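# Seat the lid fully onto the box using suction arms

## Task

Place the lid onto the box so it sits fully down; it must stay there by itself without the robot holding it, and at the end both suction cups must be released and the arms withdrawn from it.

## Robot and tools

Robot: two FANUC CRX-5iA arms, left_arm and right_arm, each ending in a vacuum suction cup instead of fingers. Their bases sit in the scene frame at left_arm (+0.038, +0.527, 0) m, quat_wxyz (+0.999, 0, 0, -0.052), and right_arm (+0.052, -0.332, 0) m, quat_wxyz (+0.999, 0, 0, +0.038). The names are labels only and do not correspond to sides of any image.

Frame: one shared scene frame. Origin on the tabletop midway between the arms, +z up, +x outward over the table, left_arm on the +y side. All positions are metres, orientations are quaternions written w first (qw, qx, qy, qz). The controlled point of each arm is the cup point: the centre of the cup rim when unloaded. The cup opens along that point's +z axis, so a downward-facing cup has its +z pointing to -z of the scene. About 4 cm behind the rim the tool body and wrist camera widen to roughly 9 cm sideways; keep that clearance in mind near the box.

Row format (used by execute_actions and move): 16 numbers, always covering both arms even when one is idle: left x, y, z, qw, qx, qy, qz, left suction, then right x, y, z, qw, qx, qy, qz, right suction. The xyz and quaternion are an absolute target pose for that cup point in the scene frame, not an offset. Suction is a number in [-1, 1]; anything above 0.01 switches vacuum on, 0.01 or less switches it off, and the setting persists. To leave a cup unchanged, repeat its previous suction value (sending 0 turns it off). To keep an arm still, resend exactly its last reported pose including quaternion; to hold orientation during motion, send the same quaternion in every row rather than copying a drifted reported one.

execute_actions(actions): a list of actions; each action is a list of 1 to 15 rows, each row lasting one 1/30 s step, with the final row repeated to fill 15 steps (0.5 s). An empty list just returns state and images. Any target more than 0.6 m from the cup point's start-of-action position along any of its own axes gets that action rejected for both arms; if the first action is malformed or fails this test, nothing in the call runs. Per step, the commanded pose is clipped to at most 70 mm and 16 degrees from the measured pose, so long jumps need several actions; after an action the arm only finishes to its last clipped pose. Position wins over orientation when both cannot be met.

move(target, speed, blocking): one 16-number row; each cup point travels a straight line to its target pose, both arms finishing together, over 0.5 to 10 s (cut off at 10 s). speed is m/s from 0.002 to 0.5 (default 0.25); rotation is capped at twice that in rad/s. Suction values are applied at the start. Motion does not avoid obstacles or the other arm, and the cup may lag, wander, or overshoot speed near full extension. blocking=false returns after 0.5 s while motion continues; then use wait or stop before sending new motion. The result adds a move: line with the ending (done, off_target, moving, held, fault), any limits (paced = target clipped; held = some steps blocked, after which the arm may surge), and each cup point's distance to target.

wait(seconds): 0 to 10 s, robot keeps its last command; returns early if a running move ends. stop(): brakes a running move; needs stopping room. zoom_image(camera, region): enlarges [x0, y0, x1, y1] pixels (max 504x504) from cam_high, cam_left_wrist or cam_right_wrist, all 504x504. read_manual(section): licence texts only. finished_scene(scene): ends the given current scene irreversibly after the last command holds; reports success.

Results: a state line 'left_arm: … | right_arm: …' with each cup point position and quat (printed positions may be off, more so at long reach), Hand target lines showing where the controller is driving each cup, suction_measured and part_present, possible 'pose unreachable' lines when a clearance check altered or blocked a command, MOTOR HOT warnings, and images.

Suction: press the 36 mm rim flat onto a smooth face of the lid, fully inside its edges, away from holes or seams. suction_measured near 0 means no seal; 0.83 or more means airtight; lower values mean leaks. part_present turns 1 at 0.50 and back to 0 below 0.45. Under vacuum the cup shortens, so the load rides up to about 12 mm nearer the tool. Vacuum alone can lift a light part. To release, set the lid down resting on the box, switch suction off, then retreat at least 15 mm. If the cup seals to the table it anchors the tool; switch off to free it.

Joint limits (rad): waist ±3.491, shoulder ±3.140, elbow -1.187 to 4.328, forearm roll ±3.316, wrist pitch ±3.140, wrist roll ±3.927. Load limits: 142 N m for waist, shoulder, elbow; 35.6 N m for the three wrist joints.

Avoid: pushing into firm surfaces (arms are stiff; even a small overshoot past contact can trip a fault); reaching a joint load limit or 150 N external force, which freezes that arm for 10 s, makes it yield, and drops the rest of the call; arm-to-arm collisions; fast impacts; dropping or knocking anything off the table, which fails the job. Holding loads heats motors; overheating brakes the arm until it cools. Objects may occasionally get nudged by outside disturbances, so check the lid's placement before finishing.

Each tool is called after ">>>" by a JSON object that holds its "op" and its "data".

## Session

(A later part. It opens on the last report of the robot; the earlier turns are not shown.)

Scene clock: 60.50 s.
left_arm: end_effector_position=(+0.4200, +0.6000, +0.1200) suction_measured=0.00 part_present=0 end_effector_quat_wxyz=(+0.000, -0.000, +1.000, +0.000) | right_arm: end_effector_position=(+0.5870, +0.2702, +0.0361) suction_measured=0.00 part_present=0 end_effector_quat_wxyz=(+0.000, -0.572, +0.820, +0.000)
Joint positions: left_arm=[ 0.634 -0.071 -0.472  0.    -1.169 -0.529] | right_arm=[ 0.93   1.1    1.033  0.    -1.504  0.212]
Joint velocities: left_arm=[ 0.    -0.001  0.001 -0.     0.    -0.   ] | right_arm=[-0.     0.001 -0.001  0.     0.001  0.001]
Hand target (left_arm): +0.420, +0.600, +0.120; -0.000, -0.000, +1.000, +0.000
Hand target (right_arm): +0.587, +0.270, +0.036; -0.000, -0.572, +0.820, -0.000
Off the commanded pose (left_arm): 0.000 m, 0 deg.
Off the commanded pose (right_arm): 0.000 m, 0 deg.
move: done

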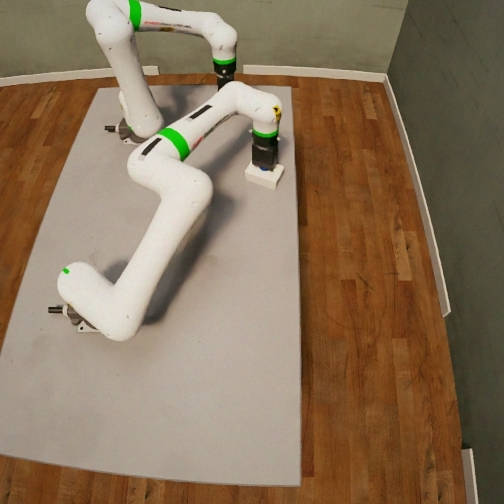

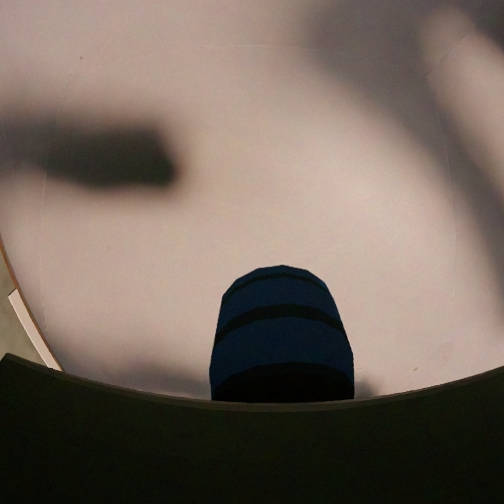

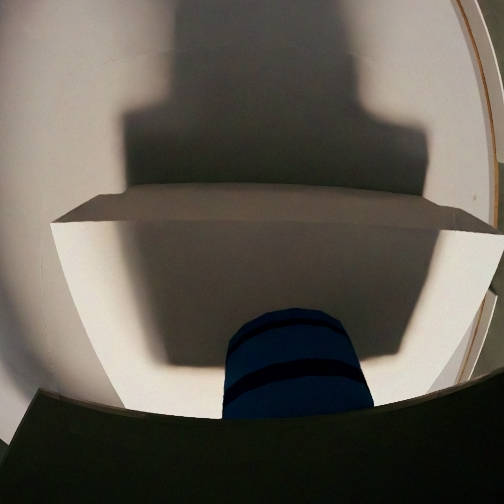

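Seated.

>>> {"op": "move", "data": {"target": [0.42,0.6,0.12,0,0,1,0,0,0.587,0.2702,0.065,0,-0.5725,0.8199,0,0], "speed": 0.1}}

>>> {"op": "move", "data": {"target": [0.42,0.6,0.12,0,0,1,0,0,0.53,0.12,0.16,0,-0.5725,0.8199,0,0]}}

>>> {"op": "finished_scene", "data": {"scene": 1}}

Scene clock: 65.80 s.
left_arm: end_effector_position=(+0.4200, +0.6000, +0.1200) suction_measured=0.00 part_present=0 end_effector_quat_wxyz=(+0.000, -0.000, +1.000, +0.000) | right_arm: end_effector_position=(+0.5871, +0.2703, +0.0650) suction_measured=0.00 part_present=0 end_effector_quat_wxyz=(+0.000, -0.573, +0.820, -0.000)
Joint positions: left_arm=[ 0.634 -0.071 -0.472  0.    -1.169 -0.529] | right_arm=[ 0.93   1.096  1.093  0.    -1.567  0.213]
Joint velocities: left_arm=[ 0.     0.001 -0.001 -0.    -0.    -0.001] | right_arm=[-0.     0.002  0.003  0.    -0.002  0.001]
Hand target (left_arm): +0.420, +0.600, +0.120; -0.000, -0.000, +1.000, +0.000
Hand target (right_arm): +0.587, +0.270, +0.065; +0.000, -0.573, +0.820, +0.000
Off the commanded pose (left_arm): 0.000 m, 0 deg.
Off the commanded pose (right_arm): 0.000 m, 0 deg.
move: done

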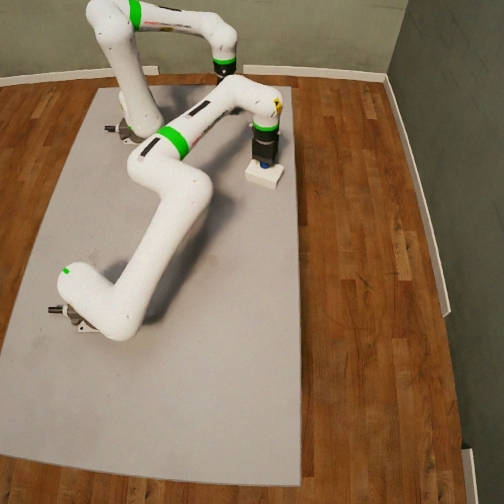

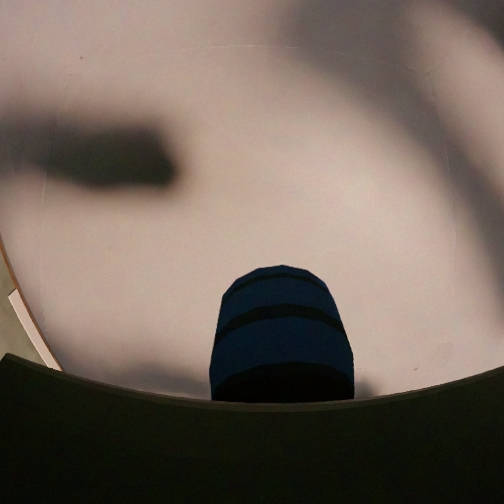

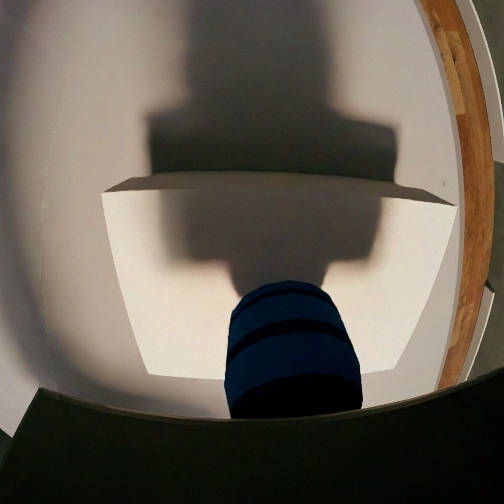

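Scene clock: 67.03 s.
left_arm: end_effector_position=(+0.4200, +0.6000, +0.1200) suction_measured=0.00 part_present=0 end_effector_quat_wxyz=(+0.000, -0.000, +1.000, +0.000) | right_arm: end_effector_position=(+0.5304, +0.1199, +0.1603) suction_measured=0.00 part_present=0 end_effector_quat_wxyz=(-0.000, -0.572, +0.820, +0.000)
Joint positions: left_arm=[ 0.634 -0.071 -0.472  0.    -1.169 -0.529] | right_arm=[ 0.879  0.565  0.414 -0.    -1.419  0.263]
Joint velocities: left_arm=[ 0.    -0.    -0.     0.     0.    -0.002] | right_arm=[-0.001 -0.001 -0.001  0.002  0.     0.   ]
Hand target (left_arm): +0.420, +0.600, +0.120; -0.000, -0.000, +1.000, +0.000
Hand target (right_arm): +0.530, +0.120, +0.160; -0.000, -0.572, +0.820, +0.000
Off the commanded pose (left_arm): 0.000 m, 0 deg.
Off the commanded pose (right_arm): 0.000 m, 0 deg.
move: done

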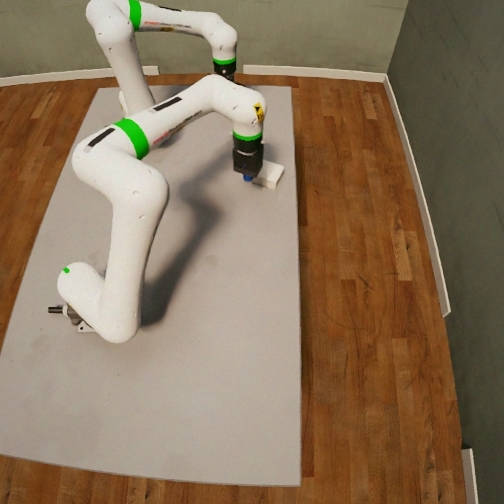

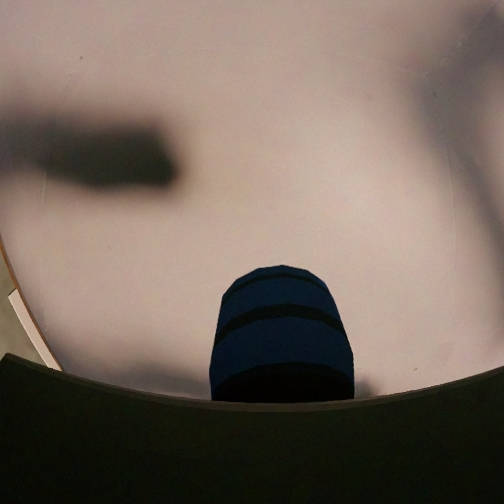

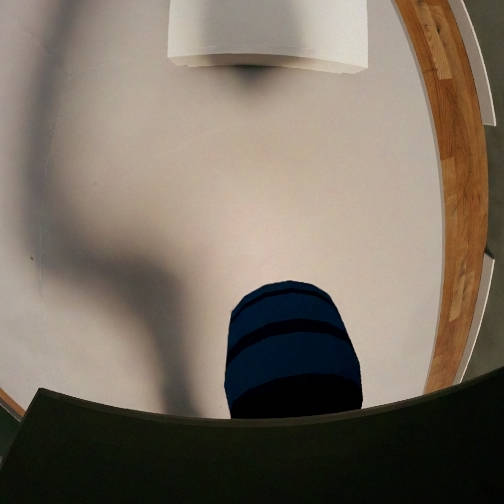

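The scene is finished: the task was done.


## Next scene

The same job, from a new start.

>>> {"op": "execute_actions", "data": {"actions": []}}

Scene clock: 0.00 s.
left_arm: end_effector_position=(+0.5358, +0.4764, +0.3105) suction_measured=0.00 part_present=0 end_effector_quat_wxyz=(-0.001, -0.208, +0.978, +0.000) | right_arm: end_effector_position=(+0.5498, -0.2919, +0.3094) suction_measured=0.01 part_present=0 end_effector_quat_wxyz=(-0.003, +0.219, +0.976, -0.001)
Joint positions: left_arm=[ 0.266  0.134  0.193 -0.001 -1.632  0.257] | right_arm=[ 0.266  0.133  0.189 -0.002 -1.633 -0.784]
Joint velocities: left_arm=[-0.     0.001 -0.001  0.     0.    -0.   ] | right_arm=[-0.    -0.     0.     0.003  0.     0.   ]
Hand target (left_arm): +0.536, +0.476, +0.311; -0.001, -0.208, +0.978, +0.000
Hand target (right_arm): +0.550, -0.292, +0.309; -0.003, +0.219, +0.976, -0.001

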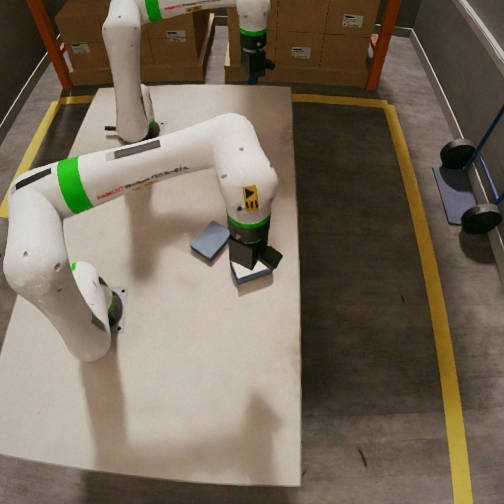

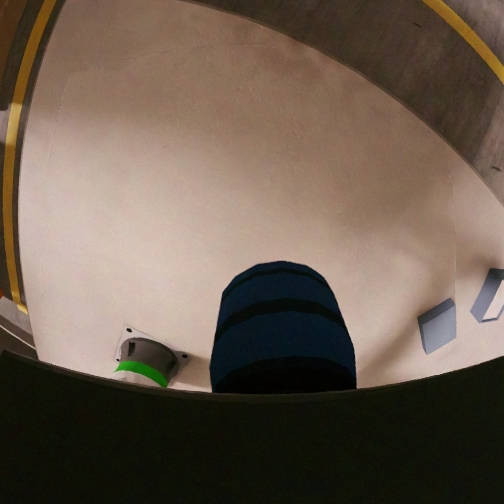

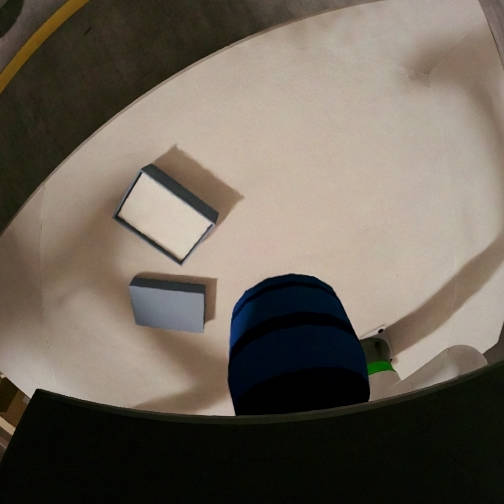

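>>> {"op": "move", "data": {"target": [0.5358,0.4764,0.3105,0,-0.208,0.978,0,0,0.41,-0.05,0.09,0,0.342,0.94,0,0]}}

Scene clock: 4.07 s.
left_arm: end_effector_position=(+0.5358, +0.4764, +0.3105) suction_measured=0.00 part_present=0 end_effector_quat_wxyz=(+0.000, -0.208, +0.978, +0.000) | right_arm: end_effector_position=(+0.4089, -0.0519, +0.0902) suction_measured=0.01 part_present=0 end_effector_quat_wxyz=(+0.001, +0.342, +0.940, -0.001)
Joint positions: left_arm=[ 0.266  0.133  0.191 -0.    -1.629  0.258] | right_arm=[ 0.882  0.126 -0.347  0.004 -1.1   -1.659]
Joint velocities: left_arm=[-0.    -0.    -0.001  0.     0.    -0.001] | right_arm=[ 0.001  0.    -0.     0.001  0.001 -0.001]
Hand target (left_arm): +0.536, +0.476, +0.311; +0.000, -0.208, +0.978, +0.000
Hand target (right_arm): +0.409, -0.052, +0.090; +0.001, +0.342, +0.940, -0.001
Off the commanded pose (left_arm): 0.000 m, 0 deg.
Off the commanded pose (right_arm): 0.002 m, 0 deg.
move: done

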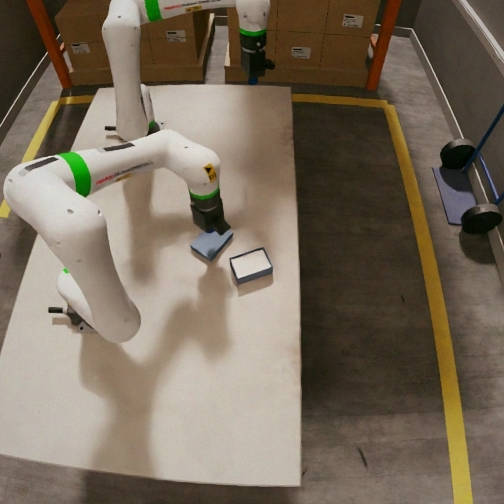

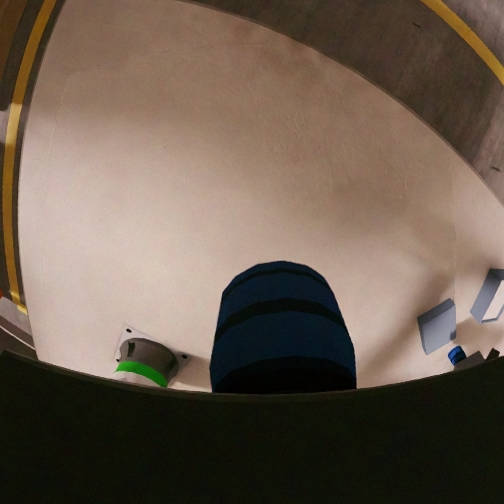

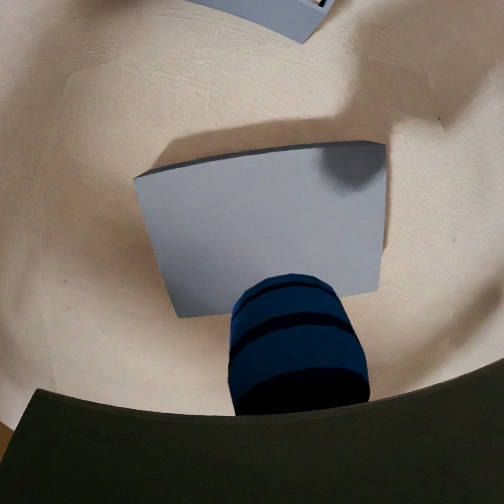

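Yaw -31; forward 6, left 5 mm.

>>> {"op": "move", "data": {"target": [0.5358,0.4764,0.3105,0,-0.208,0.978,0,0,0.417,-0.051,0.04,0,0.267,0.964,0,1], "speed": 0.1}}

>>> {"op": "move", "data": {"target": [0.5358,0.4764,0.3105,0,-0.208,0.978,0,0,0.417,-0.051,0.025,0,0.267,0.964,0,1], "speed": 0.02}}

Scene clock: 7.40 s.
left_arm: end_effector_position=(+0.5358, +0.4764, +0.3105) suction_measured=0.00 part_present=0 end_effector_quat_wxyz=(-0.000, -0.208, +0.978, -0.000) | right_arm: end_effector_position=(+0.4169, -0.0512, +0.0401) suction_measured=0.01 part_present=0 end_effector_quat_wxyz=(+0.000, +0.267, +0.964, +0.000)
Joint positions: left_arm=[ 0.266  0.133  0.191  0.    -1.629  0.258] | right_arm=[ 0.866  0.208 -0.385  0.    -0.978 -1.483]
Joint velocities: left_arm=[0.    0.001 0.001 0.    0.    0.001] | right_arm=[ 0.     0.001 -0.     0.002  0.001  0.001]
Hand target (left_arm): +0.536, +0.476, +0.310; +0.000, -0.208, +0.978, -0.000
Hand target (right_arm): +0.417, -0.051, +0.040; +0.000, +0.267, +0.964, +0.000
Off the commanded pose (left_arm): 0.000 m, 0 deg.
Off the commanded pose (right_arm): 0.000 m, 0 deg.
move: done

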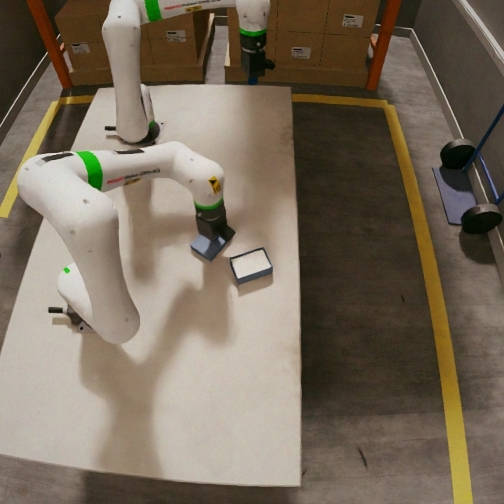

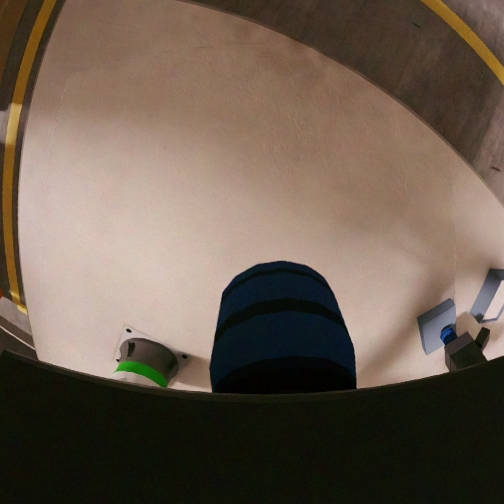

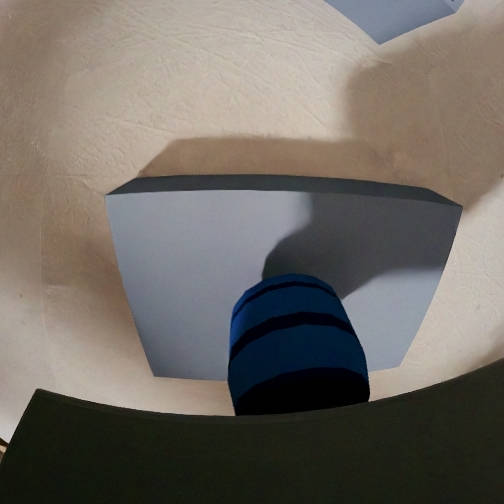

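Scene clock: 8.37 s.
left_arm: end_effector_position=(+0.5358, +0.4764, +0.3105) suction_measured=0.00 part_present=0 end_effector_quat_wxyz=(+0.000, -0.208, +0.978, -0.000) | right_arm: end_effector_position=(+0.4170, -0.0511, +0.0251) suction_measured=0.71 part_present=1 end_effector_quat_wxyz=(+0.000, +0.267, +0.964, +0.000)
Joint positions: left_arm=[ 0.266  0.133  0.191  0.    -1.629  0.258] | right_arm=[ 0.866  0.231 -0.399  0.    -0.942 -1.483]
Joint velocities: left_arm=[ 0.     0.001  0.    -0.    -0.    -0.001] | right_arm=[-0.    -0.    -0.001  0.002  0.001 -0.001]
Hand target (left_arm): +0.536, +0.476, +0.310; +0.000, -0.208, +0.978, +0.000
Hand target (right_arm): +0.417, -0.051, +0.025; +0.000, +0.267, +0.964, -0.000
Off the commanded pose (left_arm): 0.000 m, 0 deg.
Off the commanded pose (right_arm): 0.000 m, 0 deg.
move: done

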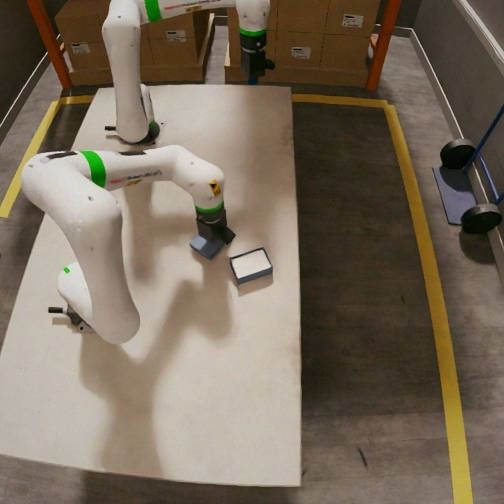

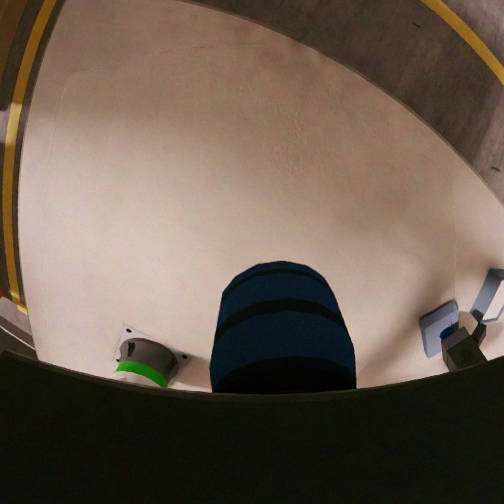

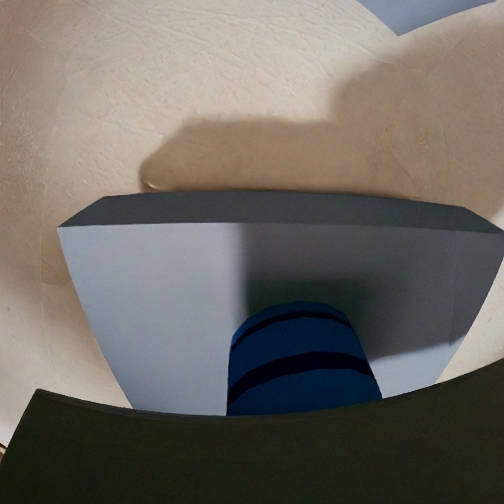

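>>> {"op": "move", "data": {"target": [0.5358,0.4764,0.3105,0,-0.208,0.978,0,0,0.417,-0.051,0.08,0,0.35,0.937,0,1], "speed": 0.15}}

>>> {"op": "move", "data": {"target": [0.5358,0.4764,0.3105,0,-0.208,0.978,0,0,0.55,-0.14,0.072,0,0.5446,0.8387,0,1], "speed": 0.2}}

Scene clock: 11.93 s.
left_arm: end_effector_position=(+0.5358, +0.4764, +0.3105) suction_measured=0.00 part_present=0 end_effector_quat_wxyz=(+0.000, -0.208, +0.978, -0.000) | right_arm: end_effector_position=(+0.4171, -0.0508, +0.0799) suction_measured=0.91 part_present=1 end_effector_quat_wxyz=(-0.000, +0.350, +0.937, +0.000)
Joint positions: left_arm=[ 0.266  0.133  0.191  0.    -1.629  0.258] | right_arm=[ 0.866  0.155 -0.34  -0.    -1.076 -1.657]
Joint velocities: left_arm=[-0.     0.001 -0.    -0.    -0.     0.001] | right_arm=[ 0.002 -0.001  0.001  0.    -0.001 -0.001]
Hand target (left_arm): +0.536, +0.476, +0.310; +0.000, -0.208, +0.978, +0.000
Hand target (right_arm): +0.417, -0.051, +0.080; -0.000, +0.350, +0.937, +0.000
Off the commanded pose (left_arm): 0.000 m, 0 deg.
Off the commanded pose (right_arm): 0.000 m, 0 deg.
move: done

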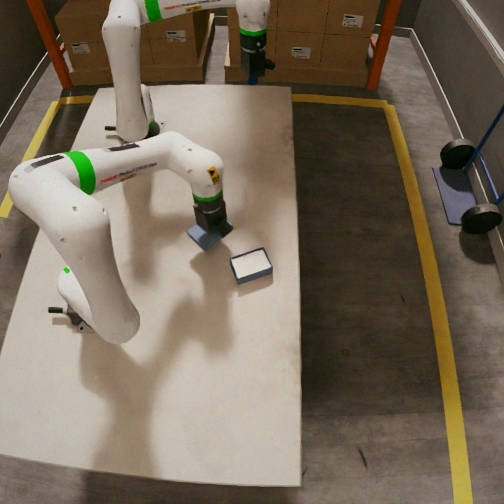

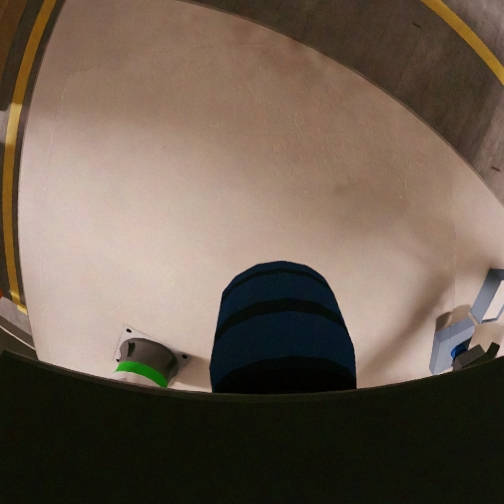

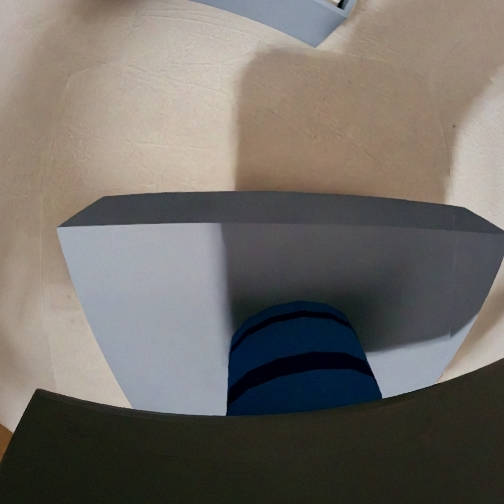

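Scene clock: 13.43 s.
left_arm: end_effector_position=(+0.5358, +0.4764, +0.3105) suction_measured=0.00 part_present=0 end_effector_quat_wxyz=(+0.000, -0.208, +0.978, -0.000) | right_arm: end_effector_position=(+0.5499, -0.1391, +0.0718) suction_measured=0.91 part_present=1 end_effector_quat_wxyz=(-0.001, +0.545, +0.839, +0.000)
Joint positions: left_arm=[ 0.266  0.133  0.191  0.    -1.629  0.258] | right_arm=[ 0.538  0.333 -0.136 -0.002 -1.102 -1.765]
Joint velocities: left_arm=[ 0.  0.  0.  0.  0. -0.] | right_arm=[-0.001  0.001  0.001  0.001 -0.     0.001]
Hand target (left_arm): +0.536, +0.476, +0.310; +0.000, -0.208, +0.978, +0.000
Hand target (right_arm): +0.550, -0.139, +0.072; -0.001, +0.545, +0.839, +0.000
Off the commanded pose (left_arm): 0.000 m, 0 deg.
Off the commanded pose (right_arm): 0.001 m, 0 deg.
move: done

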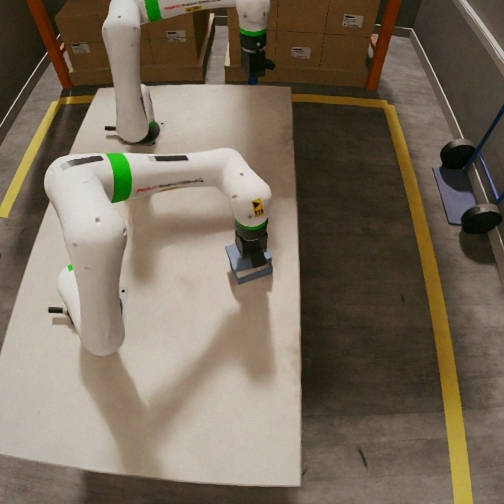

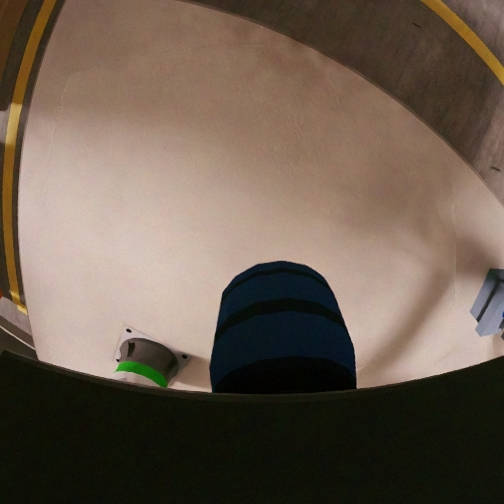

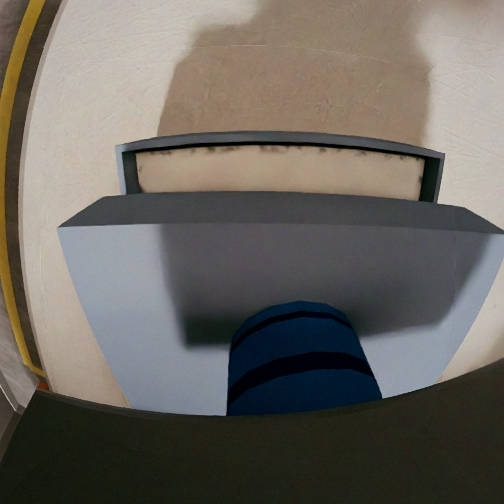

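Forward 14 mm along (.407,-.914).

>>> {"op": "move", "data": {"target": [0.5358,0.4764,0.3105,0,-0.208,0.978,0,0,0.5565,-0.152,0.064,0,0.5446,0.8387,0,1], "speed": 0.03}}

Scene clock: 16.23 s.
left_arm: end_effector_position=(+0.5358, +0.4764, +0.3105) suction_measured=0.00 part_present=0 end_effector_quat_wxyz=(-0.000, -0.208, +0.978, -0.000) | right_arm: end_effector_position=(+0.5565, -0.1519, +0.0640) suction_measured=0.91 part_present=1 end_effector_quat_wxyz=(-0.000, +0.545, +0.839, +0.000)
Joint positions: left_arm=[ 0.266  0.133  0.191  0.    -1.629  0.258] | right_arm=[ 0.511  0.346 -0.14  -0.    -1.085 -1.739]
Joint velocities: left_arm=[ 0.     0.     0.001  0.    -0.     0.   ] | right_arm=[-0.001 -0.001 -0.     0.     0.001  0.001]
Hand target (left_arm): +0.536, +0.476, +0.311; +0.000, -0.208, +0.978, +0.000
Hand target (right_arm): +0.556, -0.152, +0.064; -0.000, +0.545, +0.839, +0.000
Off the commanded pose (left_arm): 0.000 m, 0 deg.
Off the commanded pose (right_arm): 0.000 m, 0 deg.
move: done

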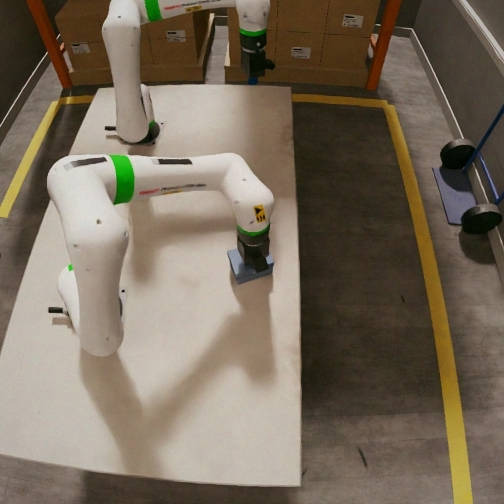

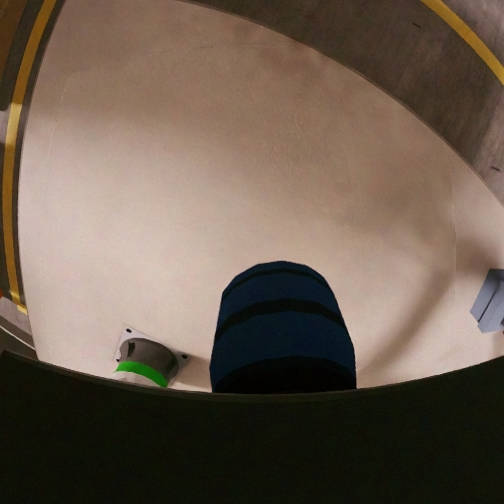

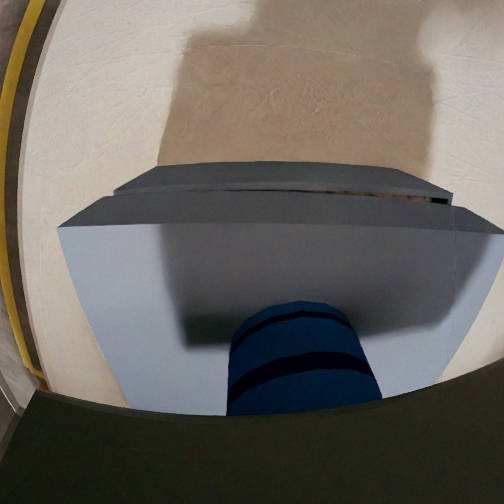

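>>> {"op": "move", "data": {"target": [0.5358,0.4764,0.3105,0,-0.208,0.978,0,0,0.5584,-0.1561,0.063,0,0.5373,0.8434,0,1], "speed": 0.02}}

>>> {"op": "move", "data": {"target": [0.5358,0.4764,0.3105,0,-0.208,0.978,0,0,0.5584,-0.1561,0.052,0,0.5373,0.8434,0,1], "speed": 0.01}}

Scene clock: 20.37 s.
left_arm: end_effector_position=(+0.5358, +0.4764, +0.3105) suction_measured=0.00 part_present=0 end_effector_quat_wxyz=(+0.000, -0.208, +0.978, +0.000) | right_arm: end_effector_position=(+0.5584, -0.1561, +0.0630) suction_measured=0.91 part_present=1 end_effector_quat_wxyz=(-0.000, +0.537, +0.843, +0.000)
Joint positions: left_arm=[ 0.266  0.133  0.191 -0.    -1.629  0.258] | right_arm=[ 0.502  0.348 -0.14  -0.    -1.083 -1.714]
Joint velocities: left_arm=[ 0.    -0.001  0.001 -0.    -0.     0.001] | right_arm=[ 0.    -0.     0.    -0.001 -0.     0.001]
Hand target (left_arm): +0.536, +0.476, +0.310; +0.000, -0.208, +0.978, +0.000
Hand target (right_arm): +0.558, -0.156, +0.063; -0.000, +0.537, +0.843, +0.000
Off the commanded pose (left_arm): 0.000 m, 0 deg.
Off the commanded pose (right_arm): 0.000 m, 0 deg.
move: done

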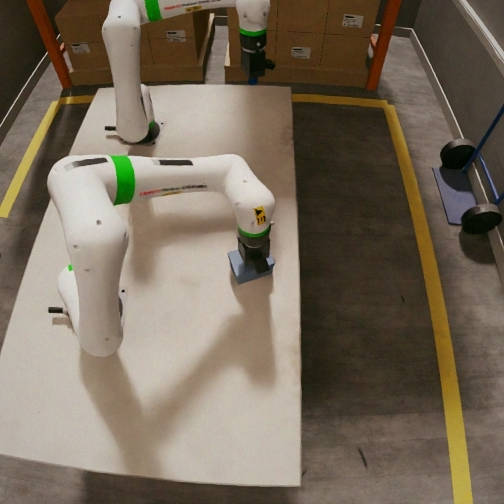

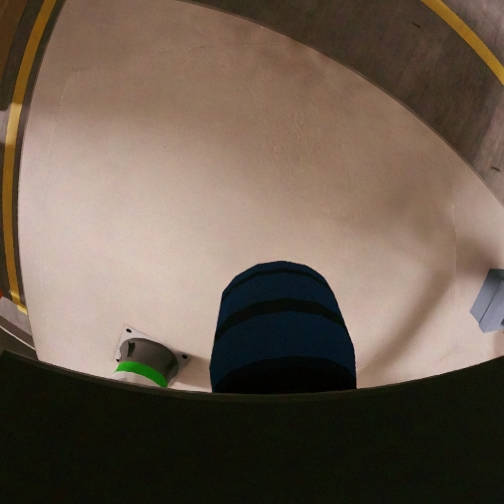

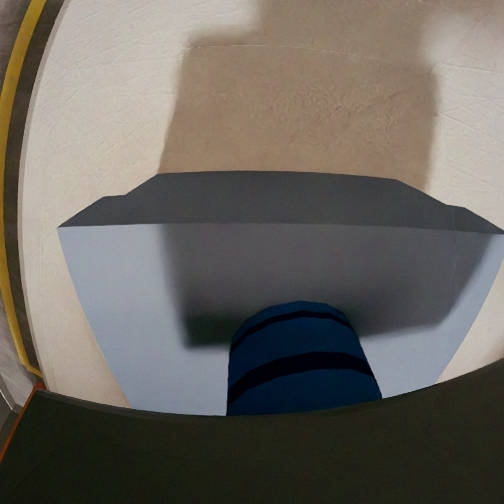

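Scene clock: 21.70 s.
left_arm: end_effector_position=(+0.5358, +0.4764, +0.3105) suction_measured=0.00 part_present=0 end_effector_quat_wxyz=(+0.000, -0.208, +0.978, -0.000) | right_arm: end_effector_position=(+0.5584, -0.1561, +0.0520) suction_measured=0.91 part_present=1 end_effector_quat_wxyz=(+0.000, +0.537, +0.843, -0.000)
Joint positions: left_arm=[ 0.266  0.133  0.191  0.    -1.629  0.258] | right_arm=[ 0.502  0.361 -0.151  0.    -1.059 -1.714]
Joint velocities: left_arm=[-0.    -0.     0.    -0.     0.     0.002] | right_arm=[ 0.     0.001 -0.    -0.001  0.     0.002]
Hand target (left_arm): +0.536, +0.476, +0.310; +0.000, -0.208, +0.978, +0.000
Hand target (right_arm): +0.558, -0.156, +0.052; +0.000, +0.537, +0.843, -0.000
Off the commanded pose (left_arm): 0.000 m, 0 deg.
Off the commanded pose (right_arm): 0.000 m, 0 deg.
move: done

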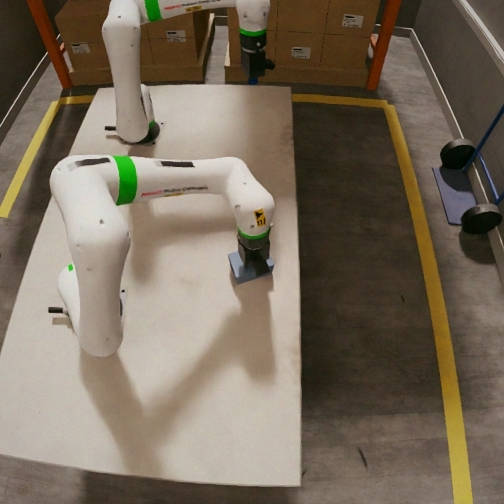

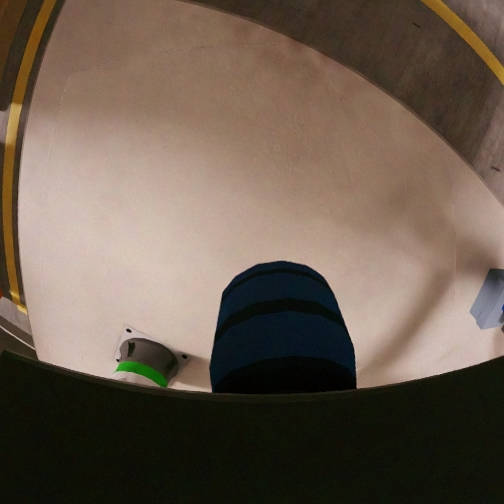

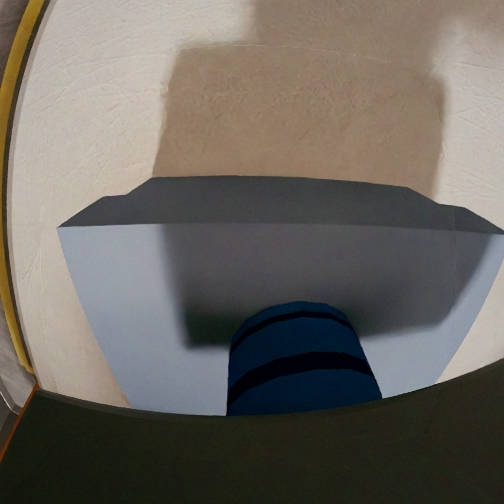

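>>> {"op": "move", "data": {"target": [0.5358,0.4764,0.3105,0,-0.208,0.978,0,0,0.5584,-0.1555,0.039,0,0.5373,0.8434,0,1], "speed": 0.012}}

>>> {"op": "move", "data": {"target": [0.5358,0.4764,0.3105,0,-0.208,0.978,0,0,0.5584,-0.1555,0.038,0,0.5373,0.8434,0,0], "speed": 0.01}}

Scene clock: 27.10 s.
left_arm: end_effector_position=(+0.5358, +0.4764, +0.3105) suction_measured=0.00 part_present=0 end_effector_quat_wxyz=(-0.000, -0.208, +0.978, -0.000) | right_arm: end_effector_position=(+0.5584, -0.1555, +0.0390) suction_measured=0.91 part_present=1 end_effector_quat_wxyz=(+0.000, +0.537, +0.843, -0.000)
Joint positions: left_arm=[ 0.266  0.133  0.191  0.    -1.629  0.258] | right_arm=[ 0.503  0.377 -0.163  0.    -1.031 -1.715]
Joint velocities: left_arm=[-0.    -0.002 -0.     0.     0.    -0.   ] | right_arm=[-0.     0.    -0.     0.002  0.001  0.   ]
Hand target (left_arm): +0.536, +0.476, +0.311; +0.000, -0.208, +0.978, +0.000
Hand target (right_arm): +0.558, -0.156, +0.039; +0.000, +0.537, +0.843, -0.000
Off the commanded pose (left_arm): 0.000 m, 0 deg.
Off the commanded pose (right_arm): 0.000 m, 0 deg.
move: done

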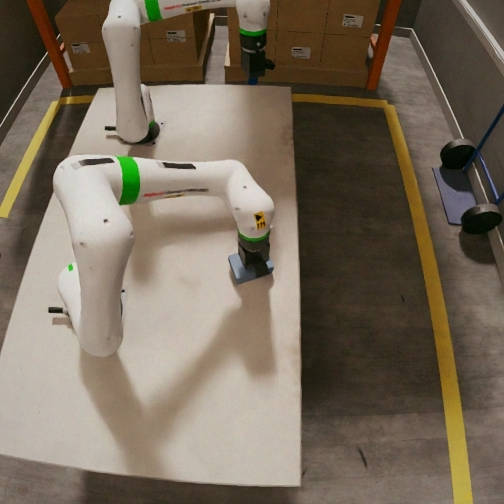

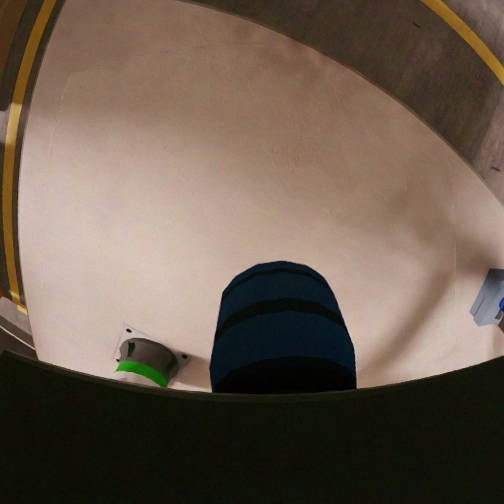

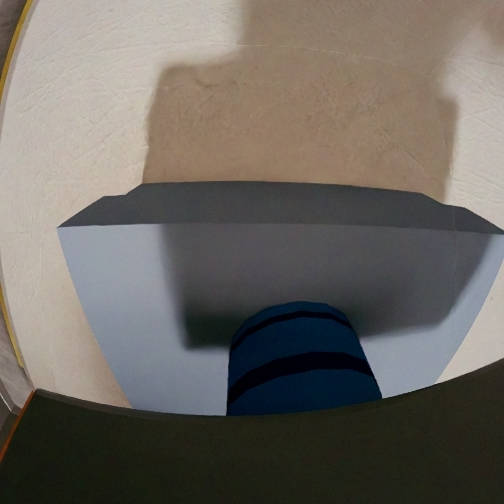

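Scene clock: 27.80 s.
left_arm: end_effector_position=(+0.5358, +0.4764, +0.3105) suction_measured=0.00 part_present=0 end_effector_quat_wxyz=(+0.000, -0.208, +0.978, -0.000) | right_arm: end_effector_position=(+0.5584, -0.1555, +0.0380) suction_measured=0.01 part_present=0 end_effector_quat_wxyz=(+0.000, +0.537, +0.843, +0.000)
Joint positions: left_arm=[ 0.266  0.133  0.191  0.    -1.629  0.258] | right_arm=[ 0.503  0.379 -0.164  0.    -1.028 -1.715]
Joint velocities: left_arm=[ 0. -0. -0. -0.  0.  0.] | right_arm=[ 0.     0.     0.    -0.001 -0.     0.001]
Hand target (left_arm): +0.536, +0.476, +0.310; +0.000, -0.208, +0.978, +0.000
Hand target (right_arm): +0.558, -0.156, +0.038; +0.000, +0.537, +0.843, -0.000
Off the commanded pose (left_arm): 0.000 m, 0 deg.
Off the commanded pose (right_arm): 0.000 m, 0 deg.
move: done

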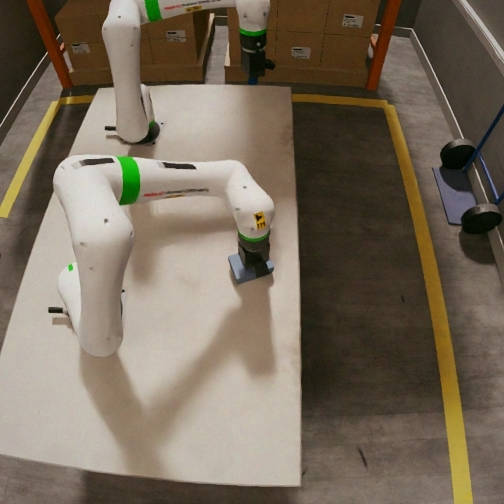

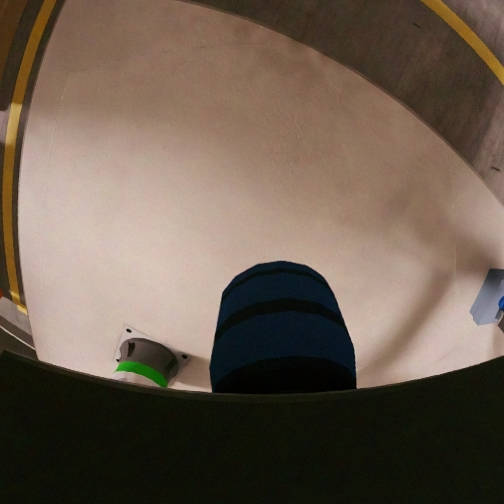

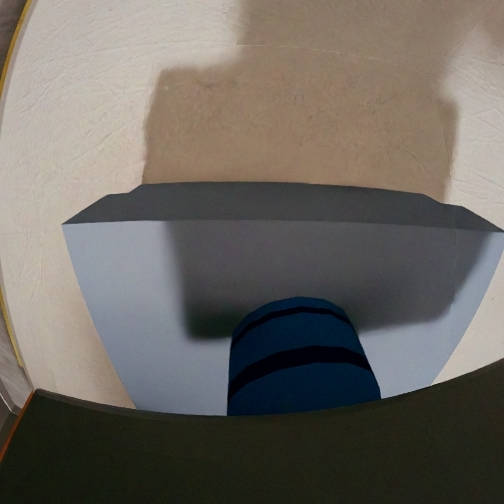

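>>> {"op": "move", "data": {"target": [0.5358,0.4764,0.3105,0,-0.208,0.978,0,0,0.5584,-0.1555,0.2,0,0.5373,0.8434,0,0]}}

>>> {"op": "finished_scene", "data": {"scene": 2}}

Scene clock: 31.20 s.
left_arm: end_effector_position=(+0.5358, +0.4764, +0.3105) suction_measured=0.00 part_present=0 end_effector_quat_wxyz=(-0.000, -0.208, +0.978, -0.000) | right_arm: end_effector_position=(+0.5590, -0.1550, +0.1998) suction_measured=0.01 part_present=0 end_effector_quat_wxyz=(-0.000, +0.537, +0.844, +0.000)
Joint positions: left_arm=[ 0.266  0.133  0.191  0.    -1.629  0.258] | right_arm=[ 0.503  0.24   0.06  -0.    -1.39  -1.714]
Joint velocities: left_arm=[ 0.     0.     0.001 -0.     0.     0.001] | right_arm=[ 0.001  0.002  0.001  0.    -0.001  0.001]
Hand target (left_arm): +0.536, +0.476, +0.310; +0.000, -0.208, +0.978, +0.000
Hand target (right_arm): +0.559, -0.155, +0.200; -0.000, +0.537, +0.844, +0.000
Off the commanded pose (left_arm): 0.000 m, 0 deg.
Off the commanded pose (right_arm): 0.001 m, 0 deg.
move: done

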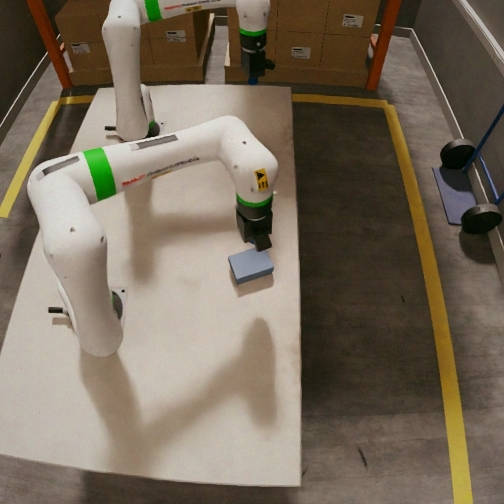

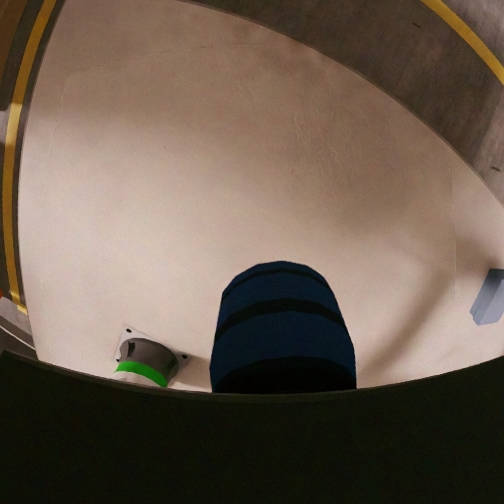

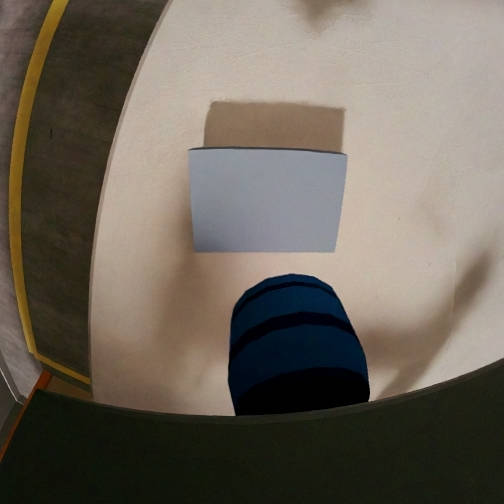

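The scene is finished: the task was done.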